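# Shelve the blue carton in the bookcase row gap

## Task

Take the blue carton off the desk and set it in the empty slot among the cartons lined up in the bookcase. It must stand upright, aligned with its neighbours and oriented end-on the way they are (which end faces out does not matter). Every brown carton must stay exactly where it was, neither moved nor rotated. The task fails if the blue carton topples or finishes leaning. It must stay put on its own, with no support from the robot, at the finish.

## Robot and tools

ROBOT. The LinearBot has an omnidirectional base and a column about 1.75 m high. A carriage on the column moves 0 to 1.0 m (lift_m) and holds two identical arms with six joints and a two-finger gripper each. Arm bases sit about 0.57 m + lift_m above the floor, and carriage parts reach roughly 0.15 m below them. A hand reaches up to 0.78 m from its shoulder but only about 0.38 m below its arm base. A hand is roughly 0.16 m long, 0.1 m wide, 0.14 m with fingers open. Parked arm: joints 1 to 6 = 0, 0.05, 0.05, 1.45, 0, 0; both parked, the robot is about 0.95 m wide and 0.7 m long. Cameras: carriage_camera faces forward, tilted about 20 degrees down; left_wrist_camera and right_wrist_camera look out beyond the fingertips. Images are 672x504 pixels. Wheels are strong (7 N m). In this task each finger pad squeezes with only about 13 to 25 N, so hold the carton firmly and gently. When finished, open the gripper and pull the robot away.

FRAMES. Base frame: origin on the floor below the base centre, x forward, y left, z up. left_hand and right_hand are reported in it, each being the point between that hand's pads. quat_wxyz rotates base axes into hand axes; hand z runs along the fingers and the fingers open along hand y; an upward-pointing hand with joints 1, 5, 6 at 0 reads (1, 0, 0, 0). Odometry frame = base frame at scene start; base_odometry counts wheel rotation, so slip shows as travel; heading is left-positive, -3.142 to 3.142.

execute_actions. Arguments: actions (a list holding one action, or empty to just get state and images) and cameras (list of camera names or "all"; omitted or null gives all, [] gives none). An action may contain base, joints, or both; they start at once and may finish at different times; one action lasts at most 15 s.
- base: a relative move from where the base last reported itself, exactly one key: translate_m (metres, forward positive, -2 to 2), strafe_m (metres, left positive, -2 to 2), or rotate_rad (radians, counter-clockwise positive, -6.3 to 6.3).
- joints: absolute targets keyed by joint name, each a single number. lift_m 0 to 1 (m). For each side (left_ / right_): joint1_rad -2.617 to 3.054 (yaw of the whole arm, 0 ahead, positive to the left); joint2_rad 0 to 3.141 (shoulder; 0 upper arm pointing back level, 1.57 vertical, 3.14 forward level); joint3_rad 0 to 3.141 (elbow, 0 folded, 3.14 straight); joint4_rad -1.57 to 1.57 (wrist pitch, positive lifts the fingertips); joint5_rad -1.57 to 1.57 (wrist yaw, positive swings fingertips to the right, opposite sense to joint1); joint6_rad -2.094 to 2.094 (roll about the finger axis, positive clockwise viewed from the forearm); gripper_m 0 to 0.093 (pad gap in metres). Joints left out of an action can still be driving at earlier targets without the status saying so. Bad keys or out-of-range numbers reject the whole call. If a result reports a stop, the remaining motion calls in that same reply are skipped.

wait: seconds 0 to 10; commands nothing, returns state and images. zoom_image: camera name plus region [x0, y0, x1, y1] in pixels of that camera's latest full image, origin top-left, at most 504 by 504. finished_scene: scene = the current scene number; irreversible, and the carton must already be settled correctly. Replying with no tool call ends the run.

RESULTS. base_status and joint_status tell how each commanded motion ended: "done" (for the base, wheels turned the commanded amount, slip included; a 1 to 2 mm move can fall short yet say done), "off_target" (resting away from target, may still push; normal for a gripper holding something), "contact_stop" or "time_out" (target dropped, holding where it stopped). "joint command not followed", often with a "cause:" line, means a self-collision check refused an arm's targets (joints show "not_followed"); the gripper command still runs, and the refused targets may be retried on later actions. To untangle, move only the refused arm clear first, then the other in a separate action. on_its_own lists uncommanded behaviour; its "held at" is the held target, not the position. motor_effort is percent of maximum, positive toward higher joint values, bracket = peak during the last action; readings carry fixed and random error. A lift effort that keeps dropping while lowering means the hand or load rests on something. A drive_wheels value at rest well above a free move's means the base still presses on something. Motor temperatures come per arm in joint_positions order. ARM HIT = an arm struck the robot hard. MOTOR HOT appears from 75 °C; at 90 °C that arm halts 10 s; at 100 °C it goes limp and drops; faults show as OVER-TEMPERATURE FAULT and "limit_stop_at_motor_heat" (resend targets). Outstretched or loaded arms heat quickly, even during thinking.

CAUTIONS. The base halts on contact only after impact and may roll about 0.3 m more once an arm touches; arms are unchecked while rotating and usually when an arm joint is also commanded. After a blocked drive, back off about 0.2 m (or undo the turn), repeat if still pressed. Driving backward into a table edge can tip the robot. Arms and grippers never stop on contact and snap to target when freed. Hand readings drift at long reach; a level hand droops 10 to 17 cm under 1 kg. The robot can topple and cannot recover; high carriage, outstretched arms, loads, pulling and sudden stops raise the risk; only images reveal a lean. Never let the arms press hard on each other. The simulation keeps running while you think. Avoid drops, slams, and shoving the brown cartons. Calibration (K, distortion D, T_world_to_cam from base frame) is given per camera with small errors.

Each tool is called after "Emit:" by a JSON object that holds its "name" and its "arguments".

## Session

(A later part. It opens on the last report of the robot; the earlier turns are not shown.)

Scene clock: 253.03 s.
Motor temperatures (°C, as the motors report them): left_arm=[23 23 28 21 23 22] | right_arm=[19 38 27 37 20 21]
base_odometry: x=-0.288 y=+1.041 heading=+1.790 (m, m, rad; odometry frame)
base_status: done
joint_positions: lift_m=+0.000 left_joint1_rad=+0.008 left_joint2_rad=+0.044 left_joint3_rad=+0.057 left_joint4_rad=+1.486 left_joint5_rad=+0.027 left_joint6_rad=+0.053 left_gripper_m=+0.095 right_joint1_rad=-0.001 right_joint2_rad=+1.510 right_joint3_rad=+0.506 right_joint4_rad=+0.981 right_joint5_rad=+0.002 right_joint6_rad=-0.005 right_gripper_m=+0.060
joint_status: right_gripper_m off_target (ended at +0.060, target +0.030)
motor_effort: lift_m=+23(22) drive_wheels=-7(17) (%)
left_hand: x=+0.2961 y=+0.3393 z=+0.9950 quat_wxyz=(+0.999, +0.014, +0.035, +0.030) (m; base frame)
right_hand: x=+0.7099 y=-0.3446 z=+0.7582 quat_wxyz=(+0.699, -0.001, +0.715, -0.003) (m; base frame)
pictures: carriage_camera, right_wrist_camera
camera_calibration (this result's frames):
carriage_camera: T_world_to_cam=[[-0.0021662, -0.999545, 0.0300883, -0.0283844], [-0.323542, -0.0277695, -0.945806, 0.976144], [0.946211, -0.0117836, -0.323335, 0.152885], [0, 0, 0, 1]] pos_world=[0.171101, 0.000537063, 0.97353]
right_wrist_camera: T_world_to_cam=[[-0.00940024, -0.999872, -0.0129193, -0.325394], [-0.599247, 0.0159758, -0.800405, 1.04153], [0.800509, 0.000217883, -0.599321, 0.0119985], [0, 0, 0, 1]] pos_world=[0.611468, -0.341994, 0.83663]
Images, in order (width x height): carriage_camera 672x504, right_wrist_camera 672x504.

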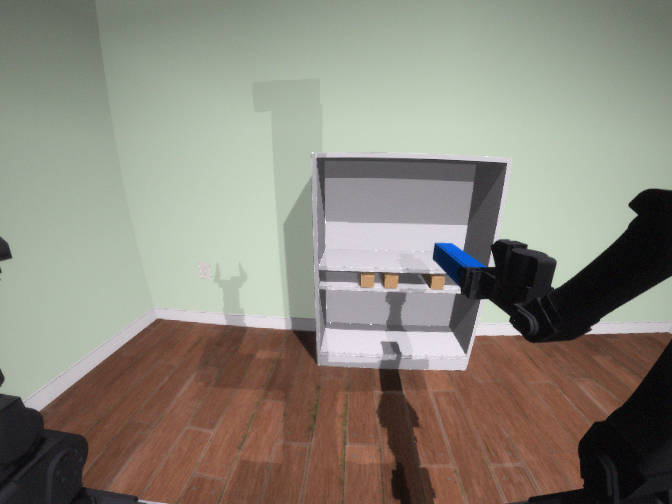

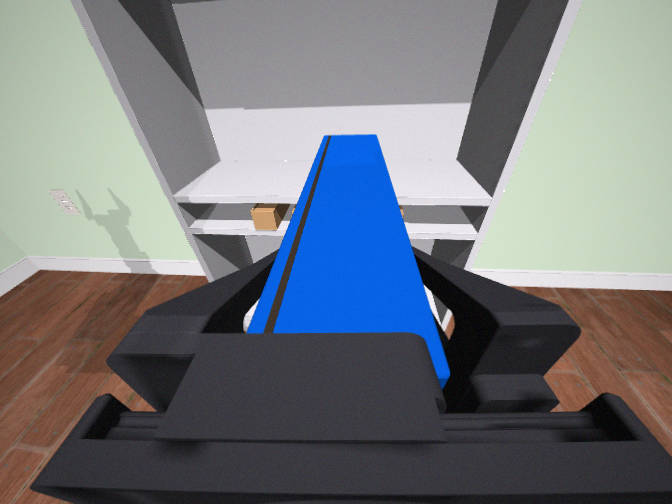

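Emit:
{"name": "execute_actions", "arguments": {"actions": [{"base":{"rotate_rad":-0.065},"joints":{"right_gripper_m":0.03}}], "cameras": []}}

Emit:
{"name": "execute_actions", "arguments": {"actions": [{"base":{"strafe_m":0.04},"joints":{"right_gripper_m":0.03}}], "cameras": []}}

Emit:
{"name": "execute_actions", "arguments": {"actions": [{"base":{"translate_m":-0.05},"joints":{"right_gripper_m":0.03,"right_joint2_rad":2.8,"right_joint3_rad":1.3,"right_joint4_rad":1.5}}], "cameras": ["carriage_camera","right_wrist_camera"]}}

Emit:
{"name": "zoom_image", "arguments": {"camera": "carriage_camera", "region": [290, 220, 510, 380]}}

Scene clock: 294.67 s.
Motor temperatures (°C, as the motors report them): left_arm=[23 24 28 21 23 22] | right_arm=[19 33 28 40 20 21]
base_odometry: x=-0.289 y=+1.042 heading=+1.726 (m, m, rad; odometry frame)
base_status: done
joint_positions: lift_m=+0.000 left_joint1_rad=+0.008 left_joint2_rad=+0.044 left_joint3_rad=+0.057 left_joint4_rad=+1.487 left_joint5_rad=+0.027 left_joint6_rad=+0.053 left_gripper_m=+0.095 right_joint1_rad=-0.001 right_joint2_rad=+1.510 right_joint3_rad=+0.506 right_joint4_rad=+0.982 right_joint5_rad=+0.000 right_joint6_rad=-0.005 right_gripper_m=+0.060
joint_status: right_gripper_m off_target (ended at +0.060, target +0.030)
motor_effort: lift_m=+22(22) drive_wheels=-7(12) (%)
left_hand: x=+0.2959 y=+0.3393 z=+0.9950 quat_wxyz=(+0.999, +0.014, +0.035, +0.030) (m; base frame)
right_hand: x=+0.7099 y=-0.3444 z=+0.7584 quat_wxyz=(+0.699, -0.001, +0.715, -0.002) (m; base frame)
pictures: none
No camera images: the call's "cameras" was empty. Leave "cameras" out to get every camera's image.

Scene clock: 295.83 s.
Motor temperatures (°C, as the motors report them): left_arm=[23 24 28 21 23 22] | right_arm=[19 33 28 40 20 21]
base_odometry: x=-0.328 y=+1.036 heading=+1.725 (m, m, rad; odometry frame)
base_status: done
joint_positions: lift_m=+0.000 left_joint1_rad=+0.008 left_joint2_rad=+0.044 left_joint3_rad=+0.057 left_joint4_rad=+1.486 left_joint5_rad=+0.027 left_joint6_rad=+0.053 left_gripper_m=+0.095 right_joint1_rad=-0.001 right_joint2_rad=+1.510 right_joint3_rad=+0.506 right_joint4_rad=+0.983 right_joint5_rad=+0.000 right_joint6_rad=-0.005 right_gripper_m=+0.060
joint_status: right_gripper_m off_target (ended at +0.060, target +0.030)
motor_effort: lift_m=+22(23) drive_wheels=+5(11) (%)
left_hand: x=+0.2961 y=+0.3393 z=+0.9950 quat_wxyz=(+0.999, +0.014, +0.035, +0.030) (m; base frame)
right_hand: x=+0.7099 y=-0.3444 z=+0.7585 quat_wxyz=(+0.699, -0.001, +0.715, -0.002) (m; base frame)
pictures: none
No camera images: the call's "cameras" was empty. Leave "cameras" out to get every camera's image.

Scene clock: 297.53 s.
Motor temperatures (°C, as the motors report them): left_arm=[23 24 28 21 23 22] | right_arm=[19 33 28 40 20 21]
base_odometry: x=-0.321 y=+0.986 heading=+1.726 (m, m, rad; odometry frame)
base_status: done
joint_positions: lift_m=+0.000 left_joint1_rad=+0.008 left_joint2_rad=+0.044 left_joint3_rad=+0.057 left_joint4_rad=+1.485 left_joint5_rad=+0.027 left_joint6_rad=+0.053 left_gripper_m=+0.095 right_joint1_rad=-0.001 right_joint2_rad=+2.805 right_joint3_rad=+1.280 right_joint4_rad=+1.473 right_joint5_rad=+0.000 right_joint6_rad=-0.005 right_gripper_m=+0.060
joint_status: right_gripper_m off_target (ended at +0.060, target +0.030); the others done
motor_effort: lift_m=+22(22) drive_wheels=+4(10) (%)
left_hand: x=+0.2964 y=+0.3393 z=+0.9950 quat_wxyz=(+0.999, +0.014, +0.036, +0.030) (m; base frame)
right_hand: x=+0.8639 y=-0.3446 z=+0.5074 quat_wxyz=(+0.689, -0.001, +0.725, -0.002) (m; base frame)
pictures: carriage_camera, right_wrist_camera
camera_calibration (this result's frames):
carriage_camera: T_world_to_cam=[[-0.0021662, -0.999545, 0.0300883, -0.0283844], [-0.323542, -0.0277695, -0.945806, 0.976144], [0.946211, -0.0117836, -0.323335, 0.152885], [0, 0, 0, 1]] pos_world=[0.171101, 0.000537063, 0.97353]
right_wrist_camera: T_world_to_cam=[[-0.00861898, -0.999882, -0.0127495, -0.327979], [-0.621618, 0.0153445, -0.78317, 0.943488], [0.783273, 0.00117516, -0.621676, -0.235011], [0, 0, 0, 1]] pos_world=[0.76774, -0.342141, 0.588629]
Images, in order (width x height): carriage_camera 672x504, right_wrist_camera 672x504.

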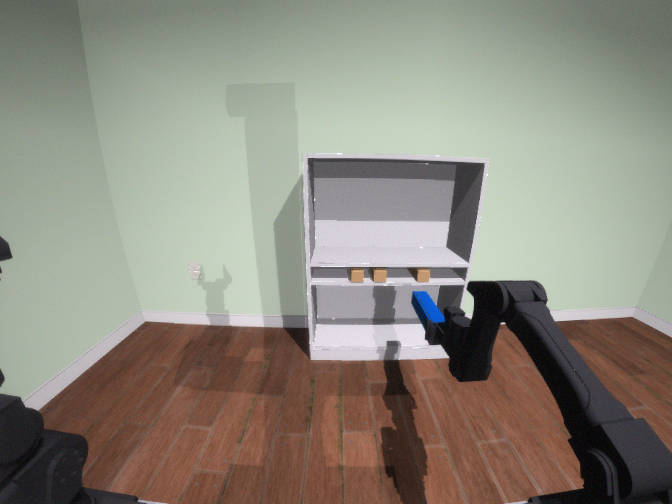

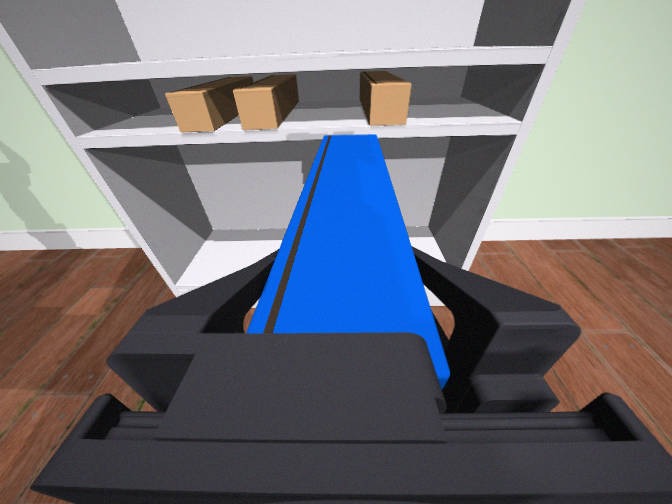

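Region (290, 220, 510, 380) of carriage_camera's 672x504 image, scaled by 2.291, with more detail than that image has; it fills the top 367 rows of this view, and the rest is white.

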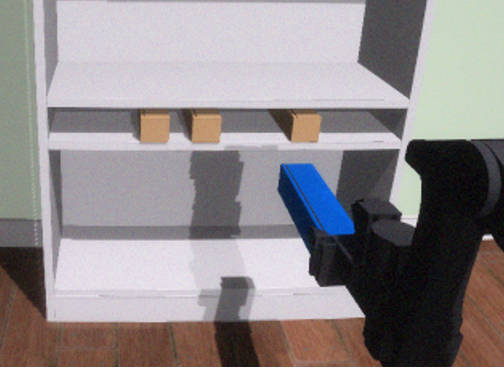

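Emit:
{"name": "execute_actions", "arguments": {"actions": [{"base":{"strafe_m":0.018},"joints":{"right_gripper_m":0.03,"right_joint5_rad":-0.05,"lift_m":0.045}}], "cameras": ["carriage_camera","right_wrist_camera"]}}

Emit:
{"name": "zoom_image", "arguments": {"camera": "carriage_camera", "region": [350, 230, 510, 350]}}

Scene clock: 338.03 s.
Motor temperatures (°C, as the motors report them): left_arm=[23 24 28 21 23 22] | right_arm=[19 45 28 43 20 21]
base_odometry: x=-0.338 y=+0.983 heading=+1.726 (m, m, rad; odometry frame)
base_status: done
joint_positions: lift_m=+0.045 left_joint1_rad=+0.008 left_joint2_rad=+0.044 left_joint3_rad=+0.057 left_joint4_rad=+1.486 left_joint5_rad=+0.027 left_joint6_rad=+0.053 left_gripper_m=+0.095 right_joint1_rad=-0.001 right_joint2_rad=+2.806 right_joint3_rad=+1.288 right_joint4_rad=+1.486 right_joint5_rad=-0.045 right_joint6_rad=-0.005 right_gripper_m=+0.060
joint_status: right_gripper_m off_target (ended at +0.060, target +0.030); the others done
motor_effort: lift_m=+24(30) drive_wheels=+0(7) (%)
left_hand: x=+0.2963 y=+0.3393 z=+1.0398 quat_wxyz=(+0.999, +0.014, +0.036, +0.030) (m; base frame)
right_hand: x=+0.8656 y=-0.3369 z=+0.5573 quat_wxyz=(+0.695, -0.017, +0.718, +0.014) (m; base frame)
pictures: carriage_camera, right_wrist_camera
camera_calibration (this result's frames):
carriage_camera: T_world_to_cam=[[-0.0021662, -0.999545, 0.0300883, -0.0297329], [-0.323542, -0.0277695, -0.945806, 1.01853], [0.946211, -0.0117836, -0.323335, 0.167376], [0, 0, 0, 1]] pos_world=[0.171101, 0.000537063, 1.01835]
right_wrist_camera: T_world_to_cam=[[0.0366086, -0.999227, -0.0143408, -0.357638], [-0.606364, -0.0108039, -0.795114, 0.968119], [0.794344, 0.0378037, -0.606291, -0.211141], [0, 0, 0, 1]] pos_world=[0.767844, -0.33892, 0.636623]
Images, in order (width x height): carriage_camera 672x504, right_wrist_camera 672x504.

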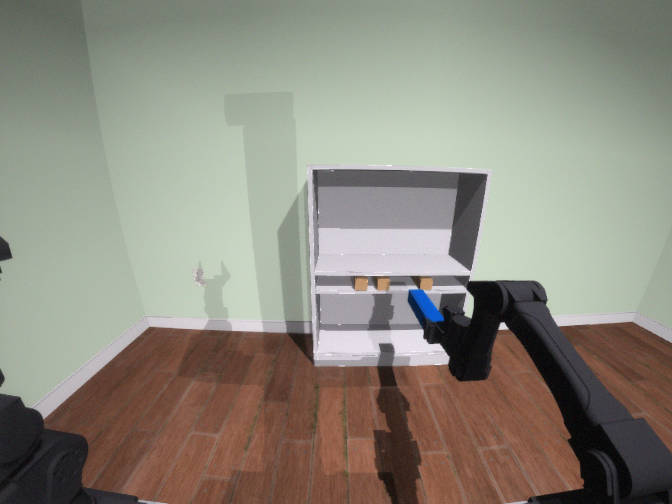

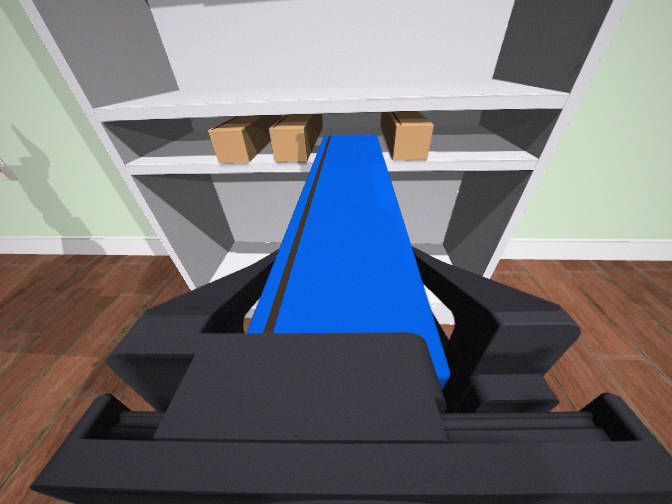

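Region (350, 230, 510, 350) of carriage_camera's 672x504 image, scaled by 3.150, with more detail than that image has; it fills the top 378 rows of this view, and the rest is white.

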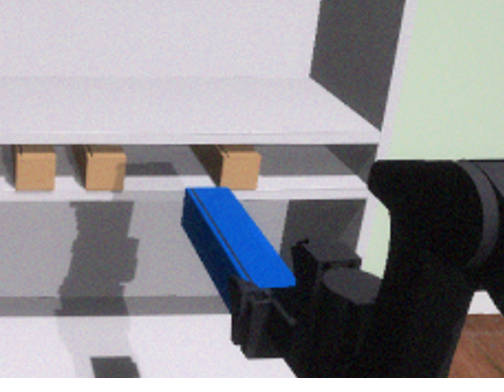

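Emit:
{"name": "execute_actions", "arguments": {"actions": [{"base":{"translate_m":0.13},"joints":{"right_gripper_m":0.03,"lift_m":0.038}}], "cameras": ["carriage_camera","right_wrist_camera"]}}

Emit:
{"name": "zoom_image", "arguments": {"camera": "carriage_camera", "region": [350, 230, 510, 350]}}

Scene clock: 365.60 s.
Motor temperatures (°C, as the motors report them): left_arm=[23 24 29 21 23 22] | right_arm=[19 49 28 43 20 21]
base_odometry: x=-0.359 y=+1.112 heading=+1.727 (m, m, rad; odometry frame)
base_status: done
joint_positions: lift_m=+0.038 left_joint1_rad=+0.008 left_joint2_rad=+0.044 left_joint3_rad=+0.057 left_joint4_rad=+1.487 left_joint5_rad=+0.027 left_joint6_rad=+0.053 left_gripper_m=+0.095 right_joint1_rad=-0.001 right_joint2_rad=+2.808 right_joint3_rad=+1.288 right_joint4_rad=+1.484 right_joint5_rad=-0.045 right_joint6_rad=-0.005 right_gripper_m=+0.060
joint_status: right_gripper_m off_target (ended at +0.060, target +0.030); the others done
motor_effort: lift_m=+22(23) drive_wheels=-7(12) (%)
left_hand: x=+0.2958 y=+0.3393 z=+1.0330 quat_wxyz=(+0.999, +0.014, +0.035, +0.030) (m; base frame)
right_hand: x=+0.8652 y=-0.3368 z=+0.5487 quat_wxyz=(+0.694, -0.017, +0.720, +0.014) (m; base frame)
pictures: carriage_camera, right_wrist_camera
camera_calibration (this result's frames):
carriage_camera: T_world_to_cam=[[-0.0021662, -0.999545, 0.0300883, -0.029527], [-0.323542, -0.0277695, -0.945806, 1.01206], [0.946211, -0.0117836, -0.323335, 0.165164], [0, 0, 0, 1]] pos_world=[0.171101, 0.000537063, 1.01151]
right_wrist_camera: T_world_to_cam=[[0.036929, -0.999212, -0.0145143, -0.357859], [-0.609691, -0.0110205, -0.792562, 0.962442], [0.791778, 0.0381178, -0.609618, -0.2119], [0, 0, 0, 1]] pos_world=[0.767786, -0.338893, 0.628423]
Images, in order (width x height): carriage_camera 672x504, right_wrist_camera 672x504.

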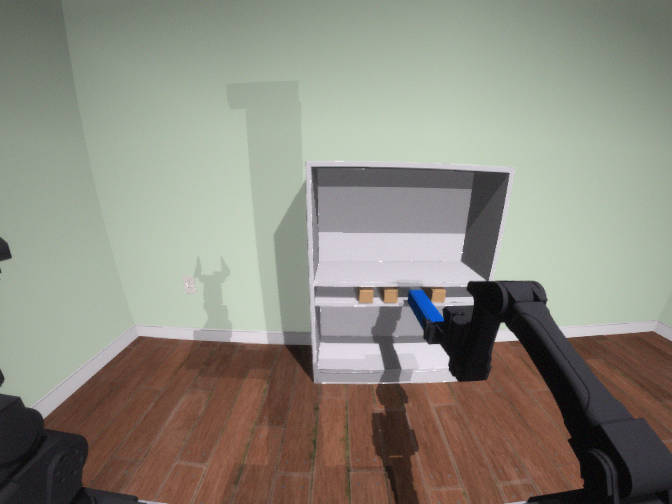

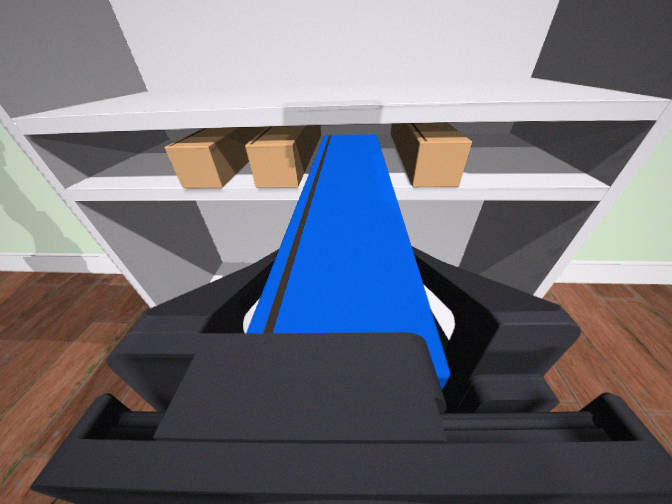

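Region (350, 230, 510, 350) of carriage_camera's 672x504 image, scaled by 3.150, with more detail than that image has; it fills the top 378 rows of this view, and the rest is white.

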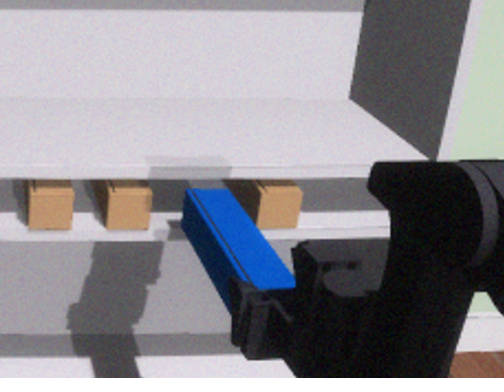

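Emit:
{"name": "execute_actions", "arguments": {"actions": [{"base":{"translate_m":0.12},"joints":{"right_gripper_m":0.03}}], "cameras": ["carriage_camera","right_wrist_camera"]}}

Emit:
{"name": "zoom_image", "arguments": {"camera": "carriage_camera", "region": [350, 240, 510, 360]}}

Scene clock: 375.10 s.
Motor temperatures (°C, as the motors report them): left_arm=[23 24 29 21 23 22] | right_arm=[19 50 28 43 20 21]
base_odometry: x=-0.378 y=+1.230 heading=+1.728 (m, m, rad; odometry frame)
base_status: done
joint_positions: lift_m=+0.038 left_joint1_rad=+0.008 left_joint2_rad=+0.044 left_joint3_rad=+0.057 left_joint4_rad=+1.488 left_joint5_rad=+0.027 left_joint6_rad=+0.053 left_gripper_m=+0.095 right_joint1_rad=+0.000 right_joint2_rad=+2.808 right_joint3_rad=+1.288 right_joint4_rad=+1.485 right_joint5_rad=-0.046 right_joint6_rad=-0.005 right_gripper_m=+0.060
joint_status: right_gripper_m off_target (ended at +0.060, target +0.030)
motor_effort: lift_m=+22(22) drive_wheels=-7(16) (%)
left_hand: x=+0.2956 y=+0.3393 z=+1.0330 quat_wxyz=(+0.999, +0.014, +0.034, +0.030) (m; base frame)
right_hand: x=+0.8652 y=-0.3359 z=+0.5488 quat_wxyz=(+0.694, -0.018, +0.720, +0.015) (m; base frame)
pictures: carriage_camera, right_wrist_camera
camera_calibration (this result's frames):
carriage_camera: T_world_to_cam=[[-0.0021662, -0.999545, 0.0300883, -0.029527], [-0.323542, -0.0277695, -0.945806, 1.01206], [0.946211, -0.0117836, -0.323335, 0.165164], [0, 0, 0, 1]] pos_world=[0.171101, 0.000537063, 1.01151]
right_wrist_camera: T_world_to_cam=[[0.0396016, -0.99911, -0.0145548, -0.359179], [-0.609357, -0.0126038, -0.792796, 0.961824], [0.791906, 0.040265, -0.609314, -0.211421], [0, 0, 0, 1]] pos_world=[0.767744, -0.338223, 0.62848]
Images, in order (width x height): carriage_camera 672x504, right_wrist_camera 672x504.

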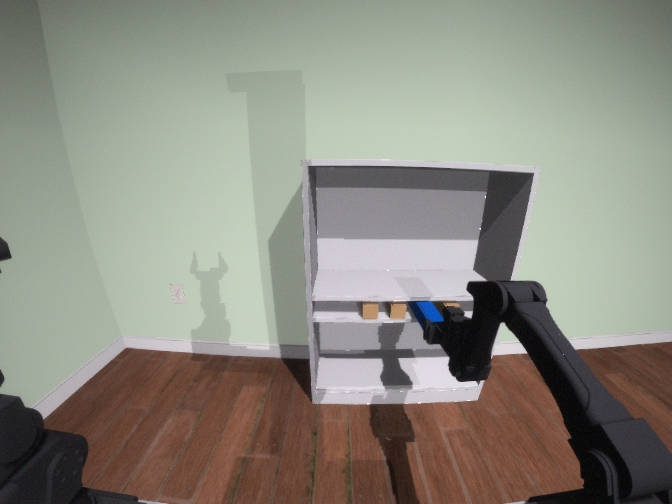

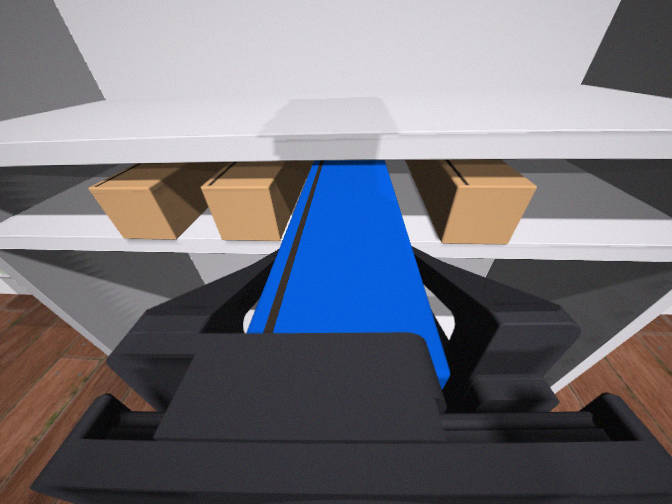

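Region (350, 240, 510, 360) of carriage_camera's 672x504 image, scaled by 3.150, with more detail than that image has; it fills the top 378 rows of this view, and the rest is white.

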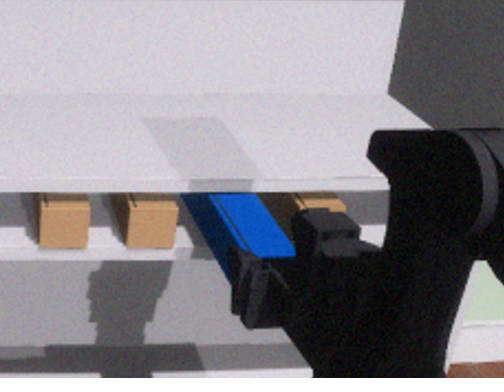

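Emit:
{"name": "execute_actions", "arguments": {"actions": [{"base":{"strafe_m":-0.01},"joints":{"right_gripper_m":0.03}}], "cameras": []}}

Emit:
{"name": "execute_actions", "arguments": {"actions": [{"base":{"translate_m":0.04},"joints":{"right_gripper_m":0.03}}], "cameras": ["carriage_camera","right_wrist_camera"]}}

Emit:
{"name": "zoom_image", "arguments": {"camera": "carriage_camera", "region": [350, 240, 510, 360]}}

Scene clock: 390.90 s.
Motor temperatures (°C, as the motors report them): left_arm=[23 24 29 21 23 22] | right_arm=[19 52 28 44 20 21]
base_odometry: x=-0.368 y=+1.232 heading=+1.729 (m, m, rad; odometry frame)
base_status: done
joint_positions: lift_m=+0.038 left_joint1_rad=+0.008 left_joint2_rad=+0.044 left_joint3_rad=+0.057 left_joint4_rad=+1.488 left_joint5_rad=+0.027 left_joint6_rad=+0.053 left_gripper_m=+0.095 right_joint1_rad=+0.002 right_joint2_rad=+2.808 right_joint3_rad=+1.288 right_joint4_rad=+1.485 right_joint5_rad=-0.048 right_joint6_rad=-0.005 right_gripper_m=+0.060
joint_status: right_gripper_m off_target (ended at +0.060, target +0.030)
motor_effort: lift_m=+23(22) drive_wheels=+8(10) (%)
left_hand: x=+0.2956 y=+0.3393 z=+1.0330 quat_wxyz=(+0.999, +0.014, +0.034, +0.030) (m; base frame)
right_hand: x=+0.8652 y=-0.3343 z=+0.5488 quat_wxyz=(+0.694, -0.019, +0.720, +0.016) (m; base frame)
pictures: none
No camera images: the call's "cameras" was empty. Leave "cameras" out to get every camera's image.

Scene clock: 392.00 s.
Motor temperatures (°C, as the motors report them): left_arm=[23 24 29 21 23 22] | right_arm=[19 52 28 44 20 21]
base_odometry: x=-0.374 y=+1.271 heading=+1.728 (m, m, rad; odometry frame)
base_status: done
joint_positions: lift_m=+0.038 left_joint1_rad=+0.008 left_joint2_rad=+0.044 left_joint3_rad=+0.057 left_joint4_rad=+1.488 left_joint5_rad=+0.027 left_joint6_rad=+0.053 left_gripper_m=+0.095 right_joint1_rad=+0.002 right_joint2_rad=+2.808 right_joint3_rad=+1.288 right_joint4_rad=+1.484 right_joint5_rad=-0.048 right_joint6_rad=-0.005 right_gripper_m=+0.060
joint_status: right_gripper_m off_target (ended at +0.060, target +0.030)
motor_effort: lift_m=+23(23) drive_wheels=-6(12) (%)
left_hand: x=+0.2956 y=+0.3393 z=+1.0330 quat_wxyz=(+0.999, +0.014, +0.034, +0.030) (m; base frame)
right_hand: x=+0.8652 y=-0.3343 z=+0.5487 quat_wxyz=(+0.694, -0.019, +0.720, +0.016) (m; base frame)
pictures: carriage_camera, right_wrist_camera
camera_calibration (this result's frames):
carriage_camera: T_world_to_cam=[[-0.0021662, -0.999545, 0.0300883, -0.029527], [-0.323542, -0.0277695, -0.945806, 1.01206], [0.946211, -0.0117836, -0.323335, 0.165164], [0, 0, 0, 1]] pos_world=[0.171101, 0.000537063, 1.01151]
right_wrist_camera: T_world_to_cam=[[0.0434061, -0.99895, -0.0146257, -0.360774], [-0.609607, -0.0148845, -0.792564, 0.961075], [0.791514, 0.043318, -0.609614, -0.20999], [0, 0, 0, 1]] pos_world=[0.767749, -0.336994, 0.628424]
Images, in order (width x height): carriage_camera 672x504, right_wrist_camera 672x504.

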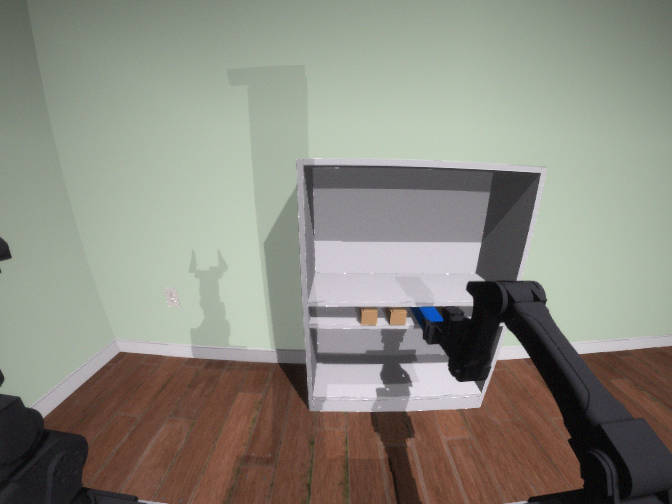

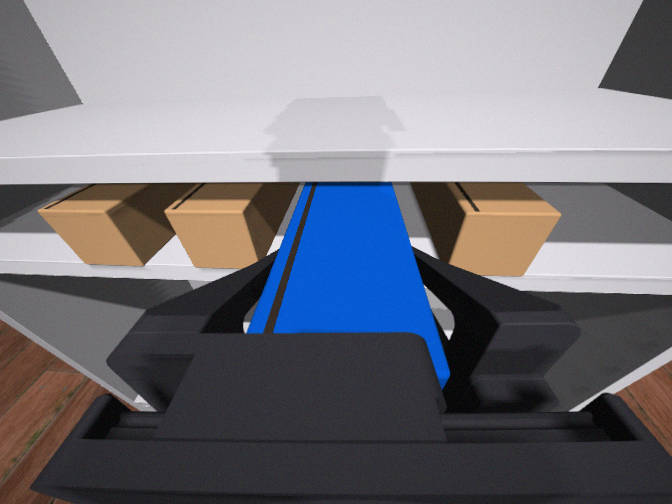

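Region (350, 240, 510, 360) of carriage_camera's 672x504 image, scaled by 3.150, with more detail than that image has; it fills the top 378 rows of this view, and the rest is white.

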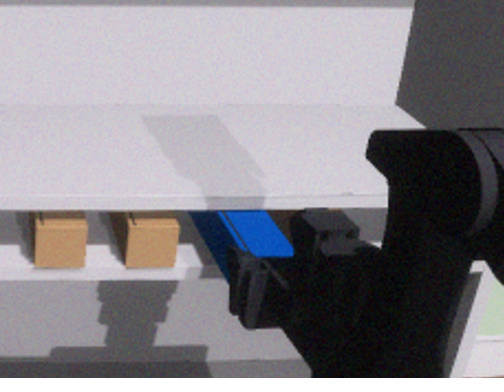

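Emit:
{"name": "execute_actions", "arguments": {"actions": [{"joints":{"right_gripper_m":0.078}}], "cameras": []}}

Emit:
{"name": "execute_actions", "arguments": {"actions": [{"base":{"translate_m":-0.13}}], "cameras": ["right_wrist_camera"]}}

Emit:
{"name": "execute_actions", "arguments": {"actions": [{"joints":{"right_gripper_m":0.02}}], "cameras": ["carriage_camera","right_wrist_camera"]}}

Scene clock: 410.97 s.
Motor temperatures (°C, as the motors report them): left_arm=[23 24 29 21 23 22] | right_arm=[19 53 28 45 20 21]
base_odometry: x=-0.374 y=+1.271 heading=+1.728 (m, m, rad; odometry frame)
base_status: not commanded
joint_positions: lift_m=+0.038 left_joint1_rad=+0.008 left_joint2_rad=+0.044 left_joint3_rad=+0.057 left_joint4_rad=+1.488 left_joint5_rad=+0.027 left_joint6_rad=+0.053 left_gripper_m=+0.095 right_joint1_rad=+0.002 right_joint2_rad=+2.808 right_joint3_rad=+1.288 right_joint4_rad=+1.486 right_joint5_rad=-0.048 right_joint6_rad=-0.005 right_gripper_m=+0.078
joint_status: all done
motor_effort: lift_m=+22(23) drive_wheels=-6(7) (%)
left_hand: x=+0.2956 y=+0.3393 z=+1.0330 quat_wxyz=(+0.999, +0.014, +0.034, +0.030) (m; base frame)
right_hand: x=+0.8652 y=-0.3343 z=+0.5490 quat_wxyz=(+0.694, -0.019, +0.719, +0.016) (m; base frame)
pictures: none
No camera images: the call's "cameras" was empty. Leave "cameras" out to get every camera's image.

Scene clock: 412.70 s.
Motor temperatures (°C, as the motors report them): left_arm=[23 24 29 21 23 22] | right_arm=[19 54 28 45 20 21]
base_odometry: x=-0.354 y=+1.143 heading=+1.727 (m, m, rad; odometry frame)
base_status: done
joint_positions: lift_m=+0.038 left_joint1_rad=+0.008 left_joint2_rad=+0.044 left_joint3_rad=+0.057 left_joint4_rad=+1.486 left_joint5_rad=+0.027 left_joint6_rad=+0.053 left_gripper_m=+0.095 right_joint1_rad=+0.000 right_joint2_rad=+2.808 right_joint3_rad=+1.288 right_joint4_rad=+1.492 right_joint5_rad=-0.048 right_joint6_rad=-0.005 right_gripper_m=+0.078
joint_status: not commanded
motor_effort: lift_m=+22(22) drive_wheels=-1(12) (%)
left_hand: x=+0.2962 y=+0.3393 z=+1.0330 quat_wxyz=(+0.999, +0.014, +0.036, +0.030) (m; base frame)
right_hand: x=+0.8652 y=-0.3353 z=+0.5506 quat_wxyz=(+0.697, -0.019, +0.717, +0.016) (m; base frame)
pictures: right_wrist_camera
camera_calibration (this result's frames):
right_wrist_camera: T_world_to_cam=[[0.041992, -0.999015, -0.0143201, -0.360769], [-0.603565, -0.0139427, -0.797192, 0.960226], [0.796207, 0.0421188, -0.603556, -0.21666], [0, 0, 0, 1]] pos_world=[0.767214, -0.3379, 0.629552]
Images, in order (width x height): right_wrist_camera 672x504.

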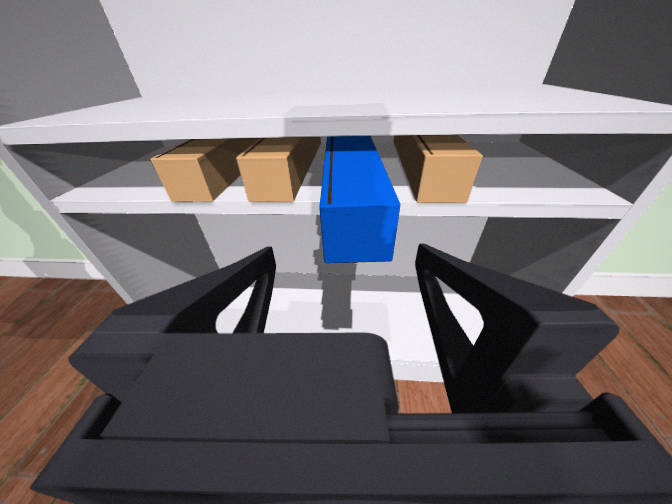

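Scene clock: 413.33 s.
Motor temperatures (°C, as the motors report them): left_arm=[23 24 29 21 23 22] | right_arm=[19 54 28 45 20 21]
base_odometry: x=-0.354 y=+1.143 heading=+1.727 (m, m, rad; odometry frame)
base_status: not commanded
joint_positions: lift_m=+0.038 left_joint1_rad=+0.008 left_joint2_rad=+0.044 left_joint3_rad=+0.057 left_joint4_rad=+1.486 left_joint5_rad=+0.027 left_joint6_rad=+0.053 left_gripper_m=+0.095 right_joint1_rad=+0.000 right_joint2_rad=+2.808 right_joint3_rad=+1.288 right_joint4_rad=+1.492 right_joint5_rad=-0.048 right_joint6_rad=-0.005 right_gripper_m=+0.020
joint_status: all done
motor_effort: lift_m=+24(22) drive_wheels=-1(1) (%)
left_hand: x=+0.2962 y=+0.3393 z=+1.0330 quat_wxyz=(+0.999, +0.014, +0.036, +0.030) (m; base frame)
right_hand: x=+0.8652 y=-0.3353 z=+0.5506 quat_wxyz=(+0.697, -0.019, +0.717, +0.016) (m; base frame)
pictures: carriage_camera, right_wrist_camera
camera_calibration (this result's frames):
carriage_camera: T_world_to_cam=[[-0.0021662, -0.999545, 0.0300883, -0.029527], [-0.323542, -0.0277695, -0.945806, 1.01206], [0.946211, -0.0117836, -0.323335, 0.165164], [0, 0, 0, 1]] pos_world=[0.171101, 0.000537063, 1.01151]
right_wrist_camera: T_world_to_cam=[[0.041992, -0.999015, -0.0143201, -0.360769], [-0.603565, -0.0139427, -0.797192, 0.960226], [0.796207, 0.0421188, -0.603556, -0.21666], [0, 0, 0, 1]] pos_world=[0.767214, -0.3379, 0.629552]
Images, in order (width x height): carriage_camera 672x504, right_wrist_camera 672x504.

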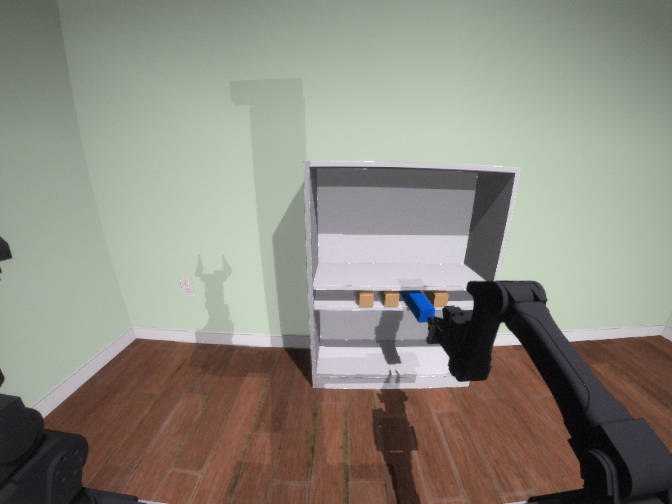

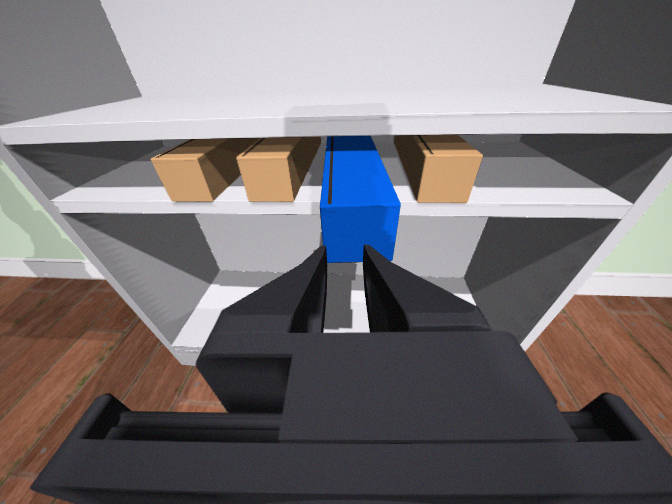

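Emit:
{"name": "execute_actions", "arguments": {"actions": [{"base":{"translate_m":0.135}}], "cameras": ["carriage_camera","right_wrist_camera"]}}

Emit:
{"name": "zoom_image", "arguments": {"camera": "carriage_camera", "region": [350, 250, 490, 355]}}

Scene clock: 431.07 s.
Motor temperatures (°C, as the motors report them): left_arm=[23 24 29 21 23 22] | right_arm=[19 55 28 45 20 21]
base_odometry: x=-0.374 y=+1.277 heading=+1.726 (m, m, rad; odometry frame)
base_status: done
joint_positions: lift_m=+0.038 left_joint1_rad=+0.008 left_joint2_rad=+0.044 left_joint3_rad=+0.057 left_joint4_rad=+1.486 left_joint5_rad=+0.027 left_joint6_rad=+0.053 left_gripper_m=+0.095 right_joint1_rad=+0.000 right_joint2_rad=+2.808 right_joint3_rad=+1.288 right_joint4_rad=+1.494 right_joint5_rad=-0.048 right_joint6_rad=-0.005 right_gripper_m=+0.020
joint_status: not commanded
motor_effort: lift_m=+22(22) drive_wheels=-6(10) (%)
left_hand: x=+0.2961 y=+0.3393 z=+1.0330 quat_wxyz=(+0.999, +0.014, +0.035, +0.030) (m; base frame)
right_hand: x=+0.8652 y=-0.3353 z=+0.5511 quat_wxyz=(+0.697, -0.019, +0.716, +0.016) (m; base frame)
pictures: carriage_camera, right_wrist_camera
camera_calibration (this result's frames):
carriage_camera: T_world_to_cam=[[-0.0021662, -0.999545, 0.0300883, -0.029527], [-0.323542, -0.0277695, -0.945806, 1.01206], [0.946211, -0.0117836, -0.323335, 0.165164], [0, 0, 0, 1]] pos_world=[0.171101, 0.000537063, 1.01151]
right_wrist_camera: T_world_to_cam=[[0.0420246, -0.999015, -0.0142241, -0.360843], [-0.601739, -0.0139426, -0.798571, 0.959863], [0.797587, 0.0421188, -0.601732, -0.218532], [0, 0, 0, 1]] pos_world=[0.767049, -0.3379, 0.629889]
Images, in order (width x height): carriage_camera 672x504, right_wrist_camera 672x504.

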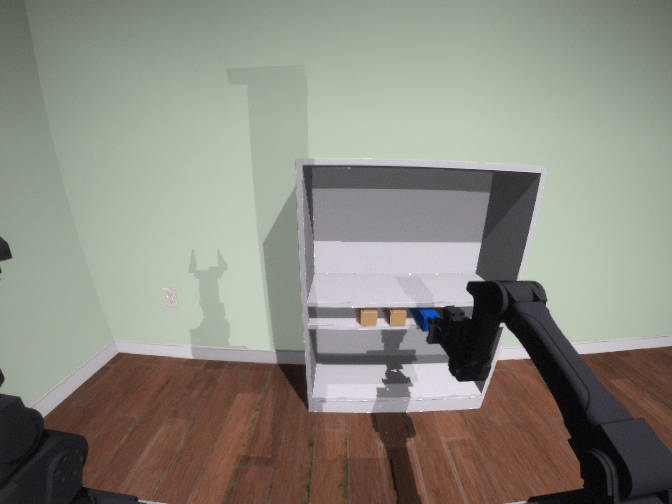

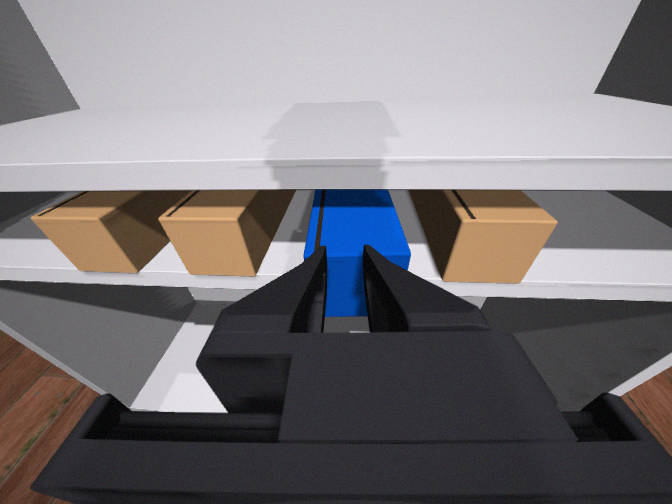

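Region (350, 250, 490, 355) of carriage_camera's 672x504 image, scaled by 3.600, with more detail than that image has; it fills the top 378 rows of this view, and the rest is white.

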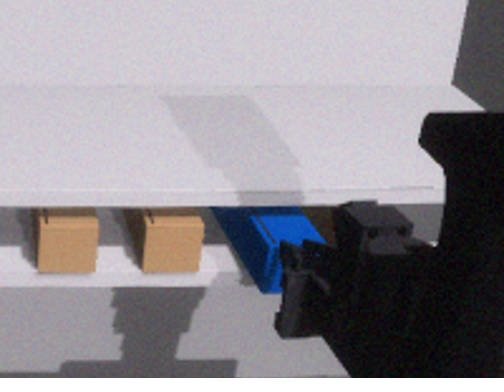

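Emit:
{"name": "execute_actions", "arguments": {"actions": [{"base":{"translate_m":0.05}}], "cameras": ["right_wrist_camera"]}}

Scene clock: 440.80 s.
Motor temperatures (°C, as the motors report them): left_arm=[23 24 29 21 23 22] | right_arm=[19 56 28 45 20 21]
base_odometry: x=-0.381 y=+1.326 heading=+1.726 (m, m, rad; odometry frame)
base_status: done
joint_positions: lift_m=+0.038 left_joint1_rad=+0.008 left_joint2_rad=+0.044 left_joint3_rad=+0.057 left_joint4_rad=+1.486 left_joint5_rad=+0.027 left_joint6_rad=+0.053 left_gripper_m=+0.095 right_joint1_rad=+0.000 right_joint2_rad=+2.808 right_joint3_rad=+1.251 right_joint4_rad=+1.545 right_joint5_rad=-0.065 right_joint6_rad=-0.005 right_gripper_m=+0.020
joint_status: not commanded
motor_effort: lift_m=+23(22) drive_wheels=+11(14) (%)
left_hand: x=+0.2962 y=+0.3393 z=+1.0330 quat_wxyz=(+0.999, +0.014, +0.036, +0.030) (m; base frame)
right_hand: x=+0.8562 y=-0.3325 z=+0.5521 quat_wxyz=(+0.702, -0.025, +0.711, +0.022) (m; base frame)
pictures: right_wrist_camera
camera_calibration (this result's frames):
right_wrist_camera: T_world_to_cam=[[0.0589815, -0.998163, -0.0138397, -0.372017], [-0.590092, -0.0236795, -0.806989, 0.946645], [0.805179, 0.0557642, -0.590405, -0.219041], [0, 0, 0, 1]] pos_world=[0.756917, -0.336703, 0.629461]
Images, in order (width x height): right_wrist_camera 672x504.

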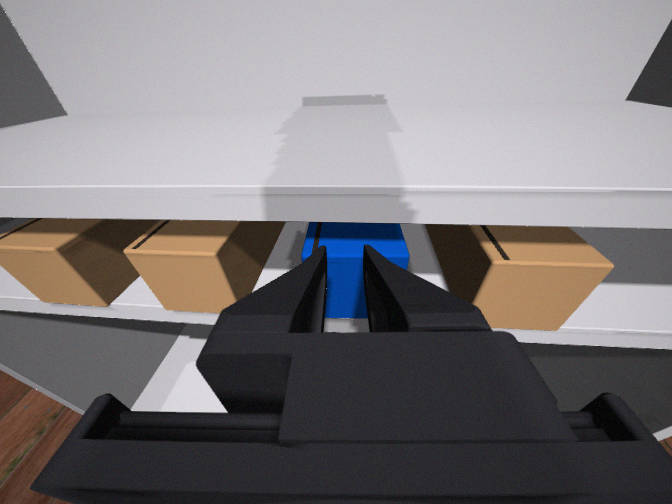

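Emit:
{"name": "execute_actions", "arguments": {"actions": [{"base":{"translate_m":-0.25}}], "cameras": ["carriage_camera","right_wrist_camera"]}}

Emit:
{"name": "zoom_image", "arguments": {"camera": "right_wrist_camera", "region": [150, 90, 550, 290]}}

Scene clock: 452.93 s.
Motor temperatures (°C, as the motors report them): left_arm=[23 24 29 21 23 22] | right_arm=[19 56 29 44 20 21]
base_odometry: x=-0.343 y=+1.079 heading=+1.725 (m, m, rad; odometry frame)
base_status: done
joint_positions: lift_m=+0.038 left_joint1_rad=+0.008 left_joint2_rad=+0.044 left_joint3_rad=+0.057 left_joint4_rad=+1.484 left_joint5_rad=+0.027 left_joint6_rad=+0.053 left_gripper_m=+0.095 right_joint1_rad=+0.001 right_joint2_rad=+2.808 right_joint3_rad=+1.287 right_joint4_rad=+1.504 right_joint5_rad=-0.057 right_joint6_rad=-0.005 right_gripper_m=+0.020
joint_status: not commanded
motor_effort: lift_m=+23(22) drive_wheels=-2(17) (%)
left_hand: x=+0.2966 y=+0.3393 z=+1.0329 quat_wxyz=(+0.999, +0.014, +0.037, +0.030) (m; base frame)
right_hand: x=+0.8651 y=-0.3334 z=+0.5533 quat_wxyz=(+0.701, -0.022, +0.713, +0.019) (m; base frame)
pictures: carriage_camera, right_wrist_camera
camera_calibration (this result's frames):
carriage_camera: T_world_to_cam=[[-0.0021662, -0.999545, 0.0300883, -0.029527], [-0.323542, -0.0277695, -0.945806, 1.01206], [0.946211, -0.0117836, -0.323335, 0.165164], [0, 0, 0, 1]] pos_world=[0.171101, 0.000537063, 1.01151]
right_wrist_camera: T_world_to_cam=[[0.0512963, -0.998586, -0.0139856, -0.366929], [-0.59425, -0.019265, -0.804049, 0.956367], [0.802643, 0.0495557, -0.594398, -0.223126], [0, 0, 0, 1]] pos_world=[0.766234, -0.336929, 0.631209]
Images, in order (width x height): carriage_camera 672x504, right_wrist_camera 672x504.

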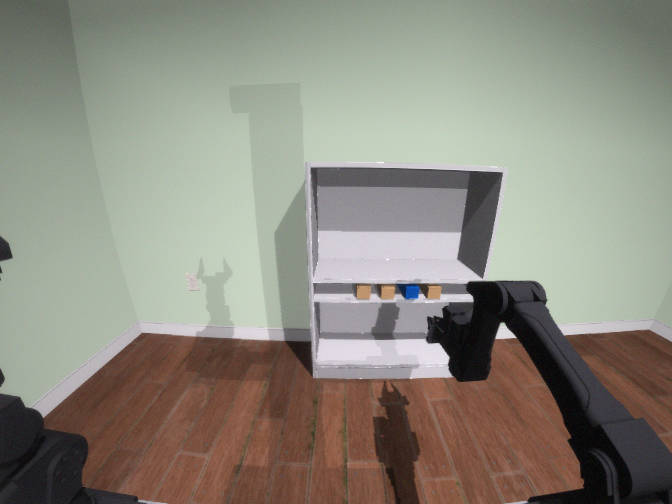

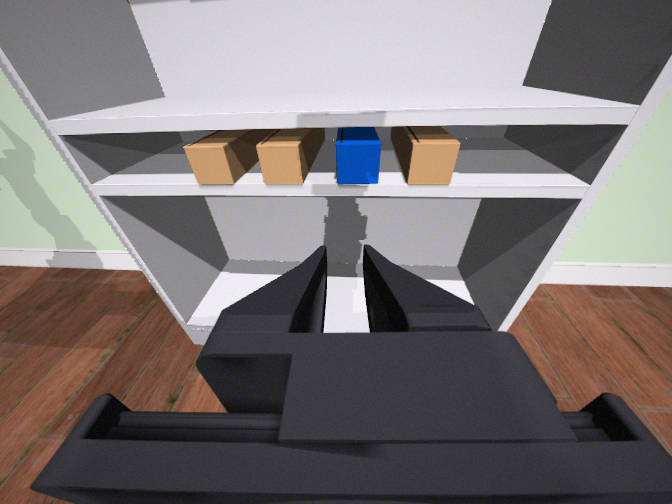

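Region (150, 90, 550, 290) of right_wrist_camera's 672x504 image, scaled by 1.260, with more detail than that image has.

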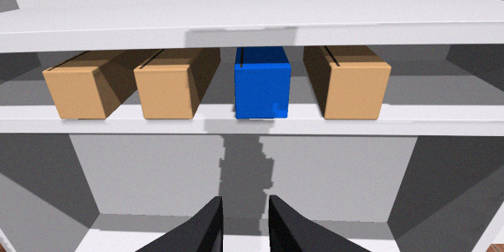

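Flush and evenly spaced. Park the arm and finish.

Emit:
{"name": "execute_actions", "arguments": {"actions": [{"base":{"translate_m":-0.3},"joints":{"right_joint2_rad":0.05,"right_joint3_rad":0.05,"right_joint4_rad":1.45,"right_joint5_rad":0,"right_gripper_m":0.093}}], "cameras": []}}

Emit:
{"name": "finished_scene", "arguments": {"scene": 1}}

Scene clock: 475.53 s.
Motor temperatures (°C, as the motors report them): left_arm=[23 24 30 21 23 22] | right_arm=[19 56 28 44 20 21]
base_odometry: x=-0.296 y=+0.782 heading=+1.725 (m, m, rad; odometry frame)
base_status: done
joint_positions: lift_m=+0.038 left_joint1_rad=+0.008 left_joint2_rad=+0.044 left_joint3_rad=+0.057 left_joint4_rad=+1.485 left_joint5_rad=+0.027 left_joint6_rad=+0.053 left_gripper_m=+0.095 right_joint1_rad=+0.001 right_joint2_rad=+0.061 right_joint3_rad=+0.060 right_joint4_rad=+1.456 right_joint5_rad=-0.007 right_joint6_rad=-0.005 right_gripper_m=+0.093
joint_status: all done
motor_effort: lift_m=+22(22) drive_wheels=-1(10) (%)
left_hand: x=+0.2965 y=+0.3393 z=+1.0329 quat_wxyz=(+0.999, +0.014, +0.036, +0.030) (m; base frame)
right_hand: x=+0.3079 y=-0.3424 z=+1.0331 quat_wxyz=(+0.998, -0.004, +0.058, -0.002) (m; base frame)
pictures: none
No camera images: the call's "cameras" was empty. Leave "cameras" out to get every camera's image.

The scene is finished: the task was done.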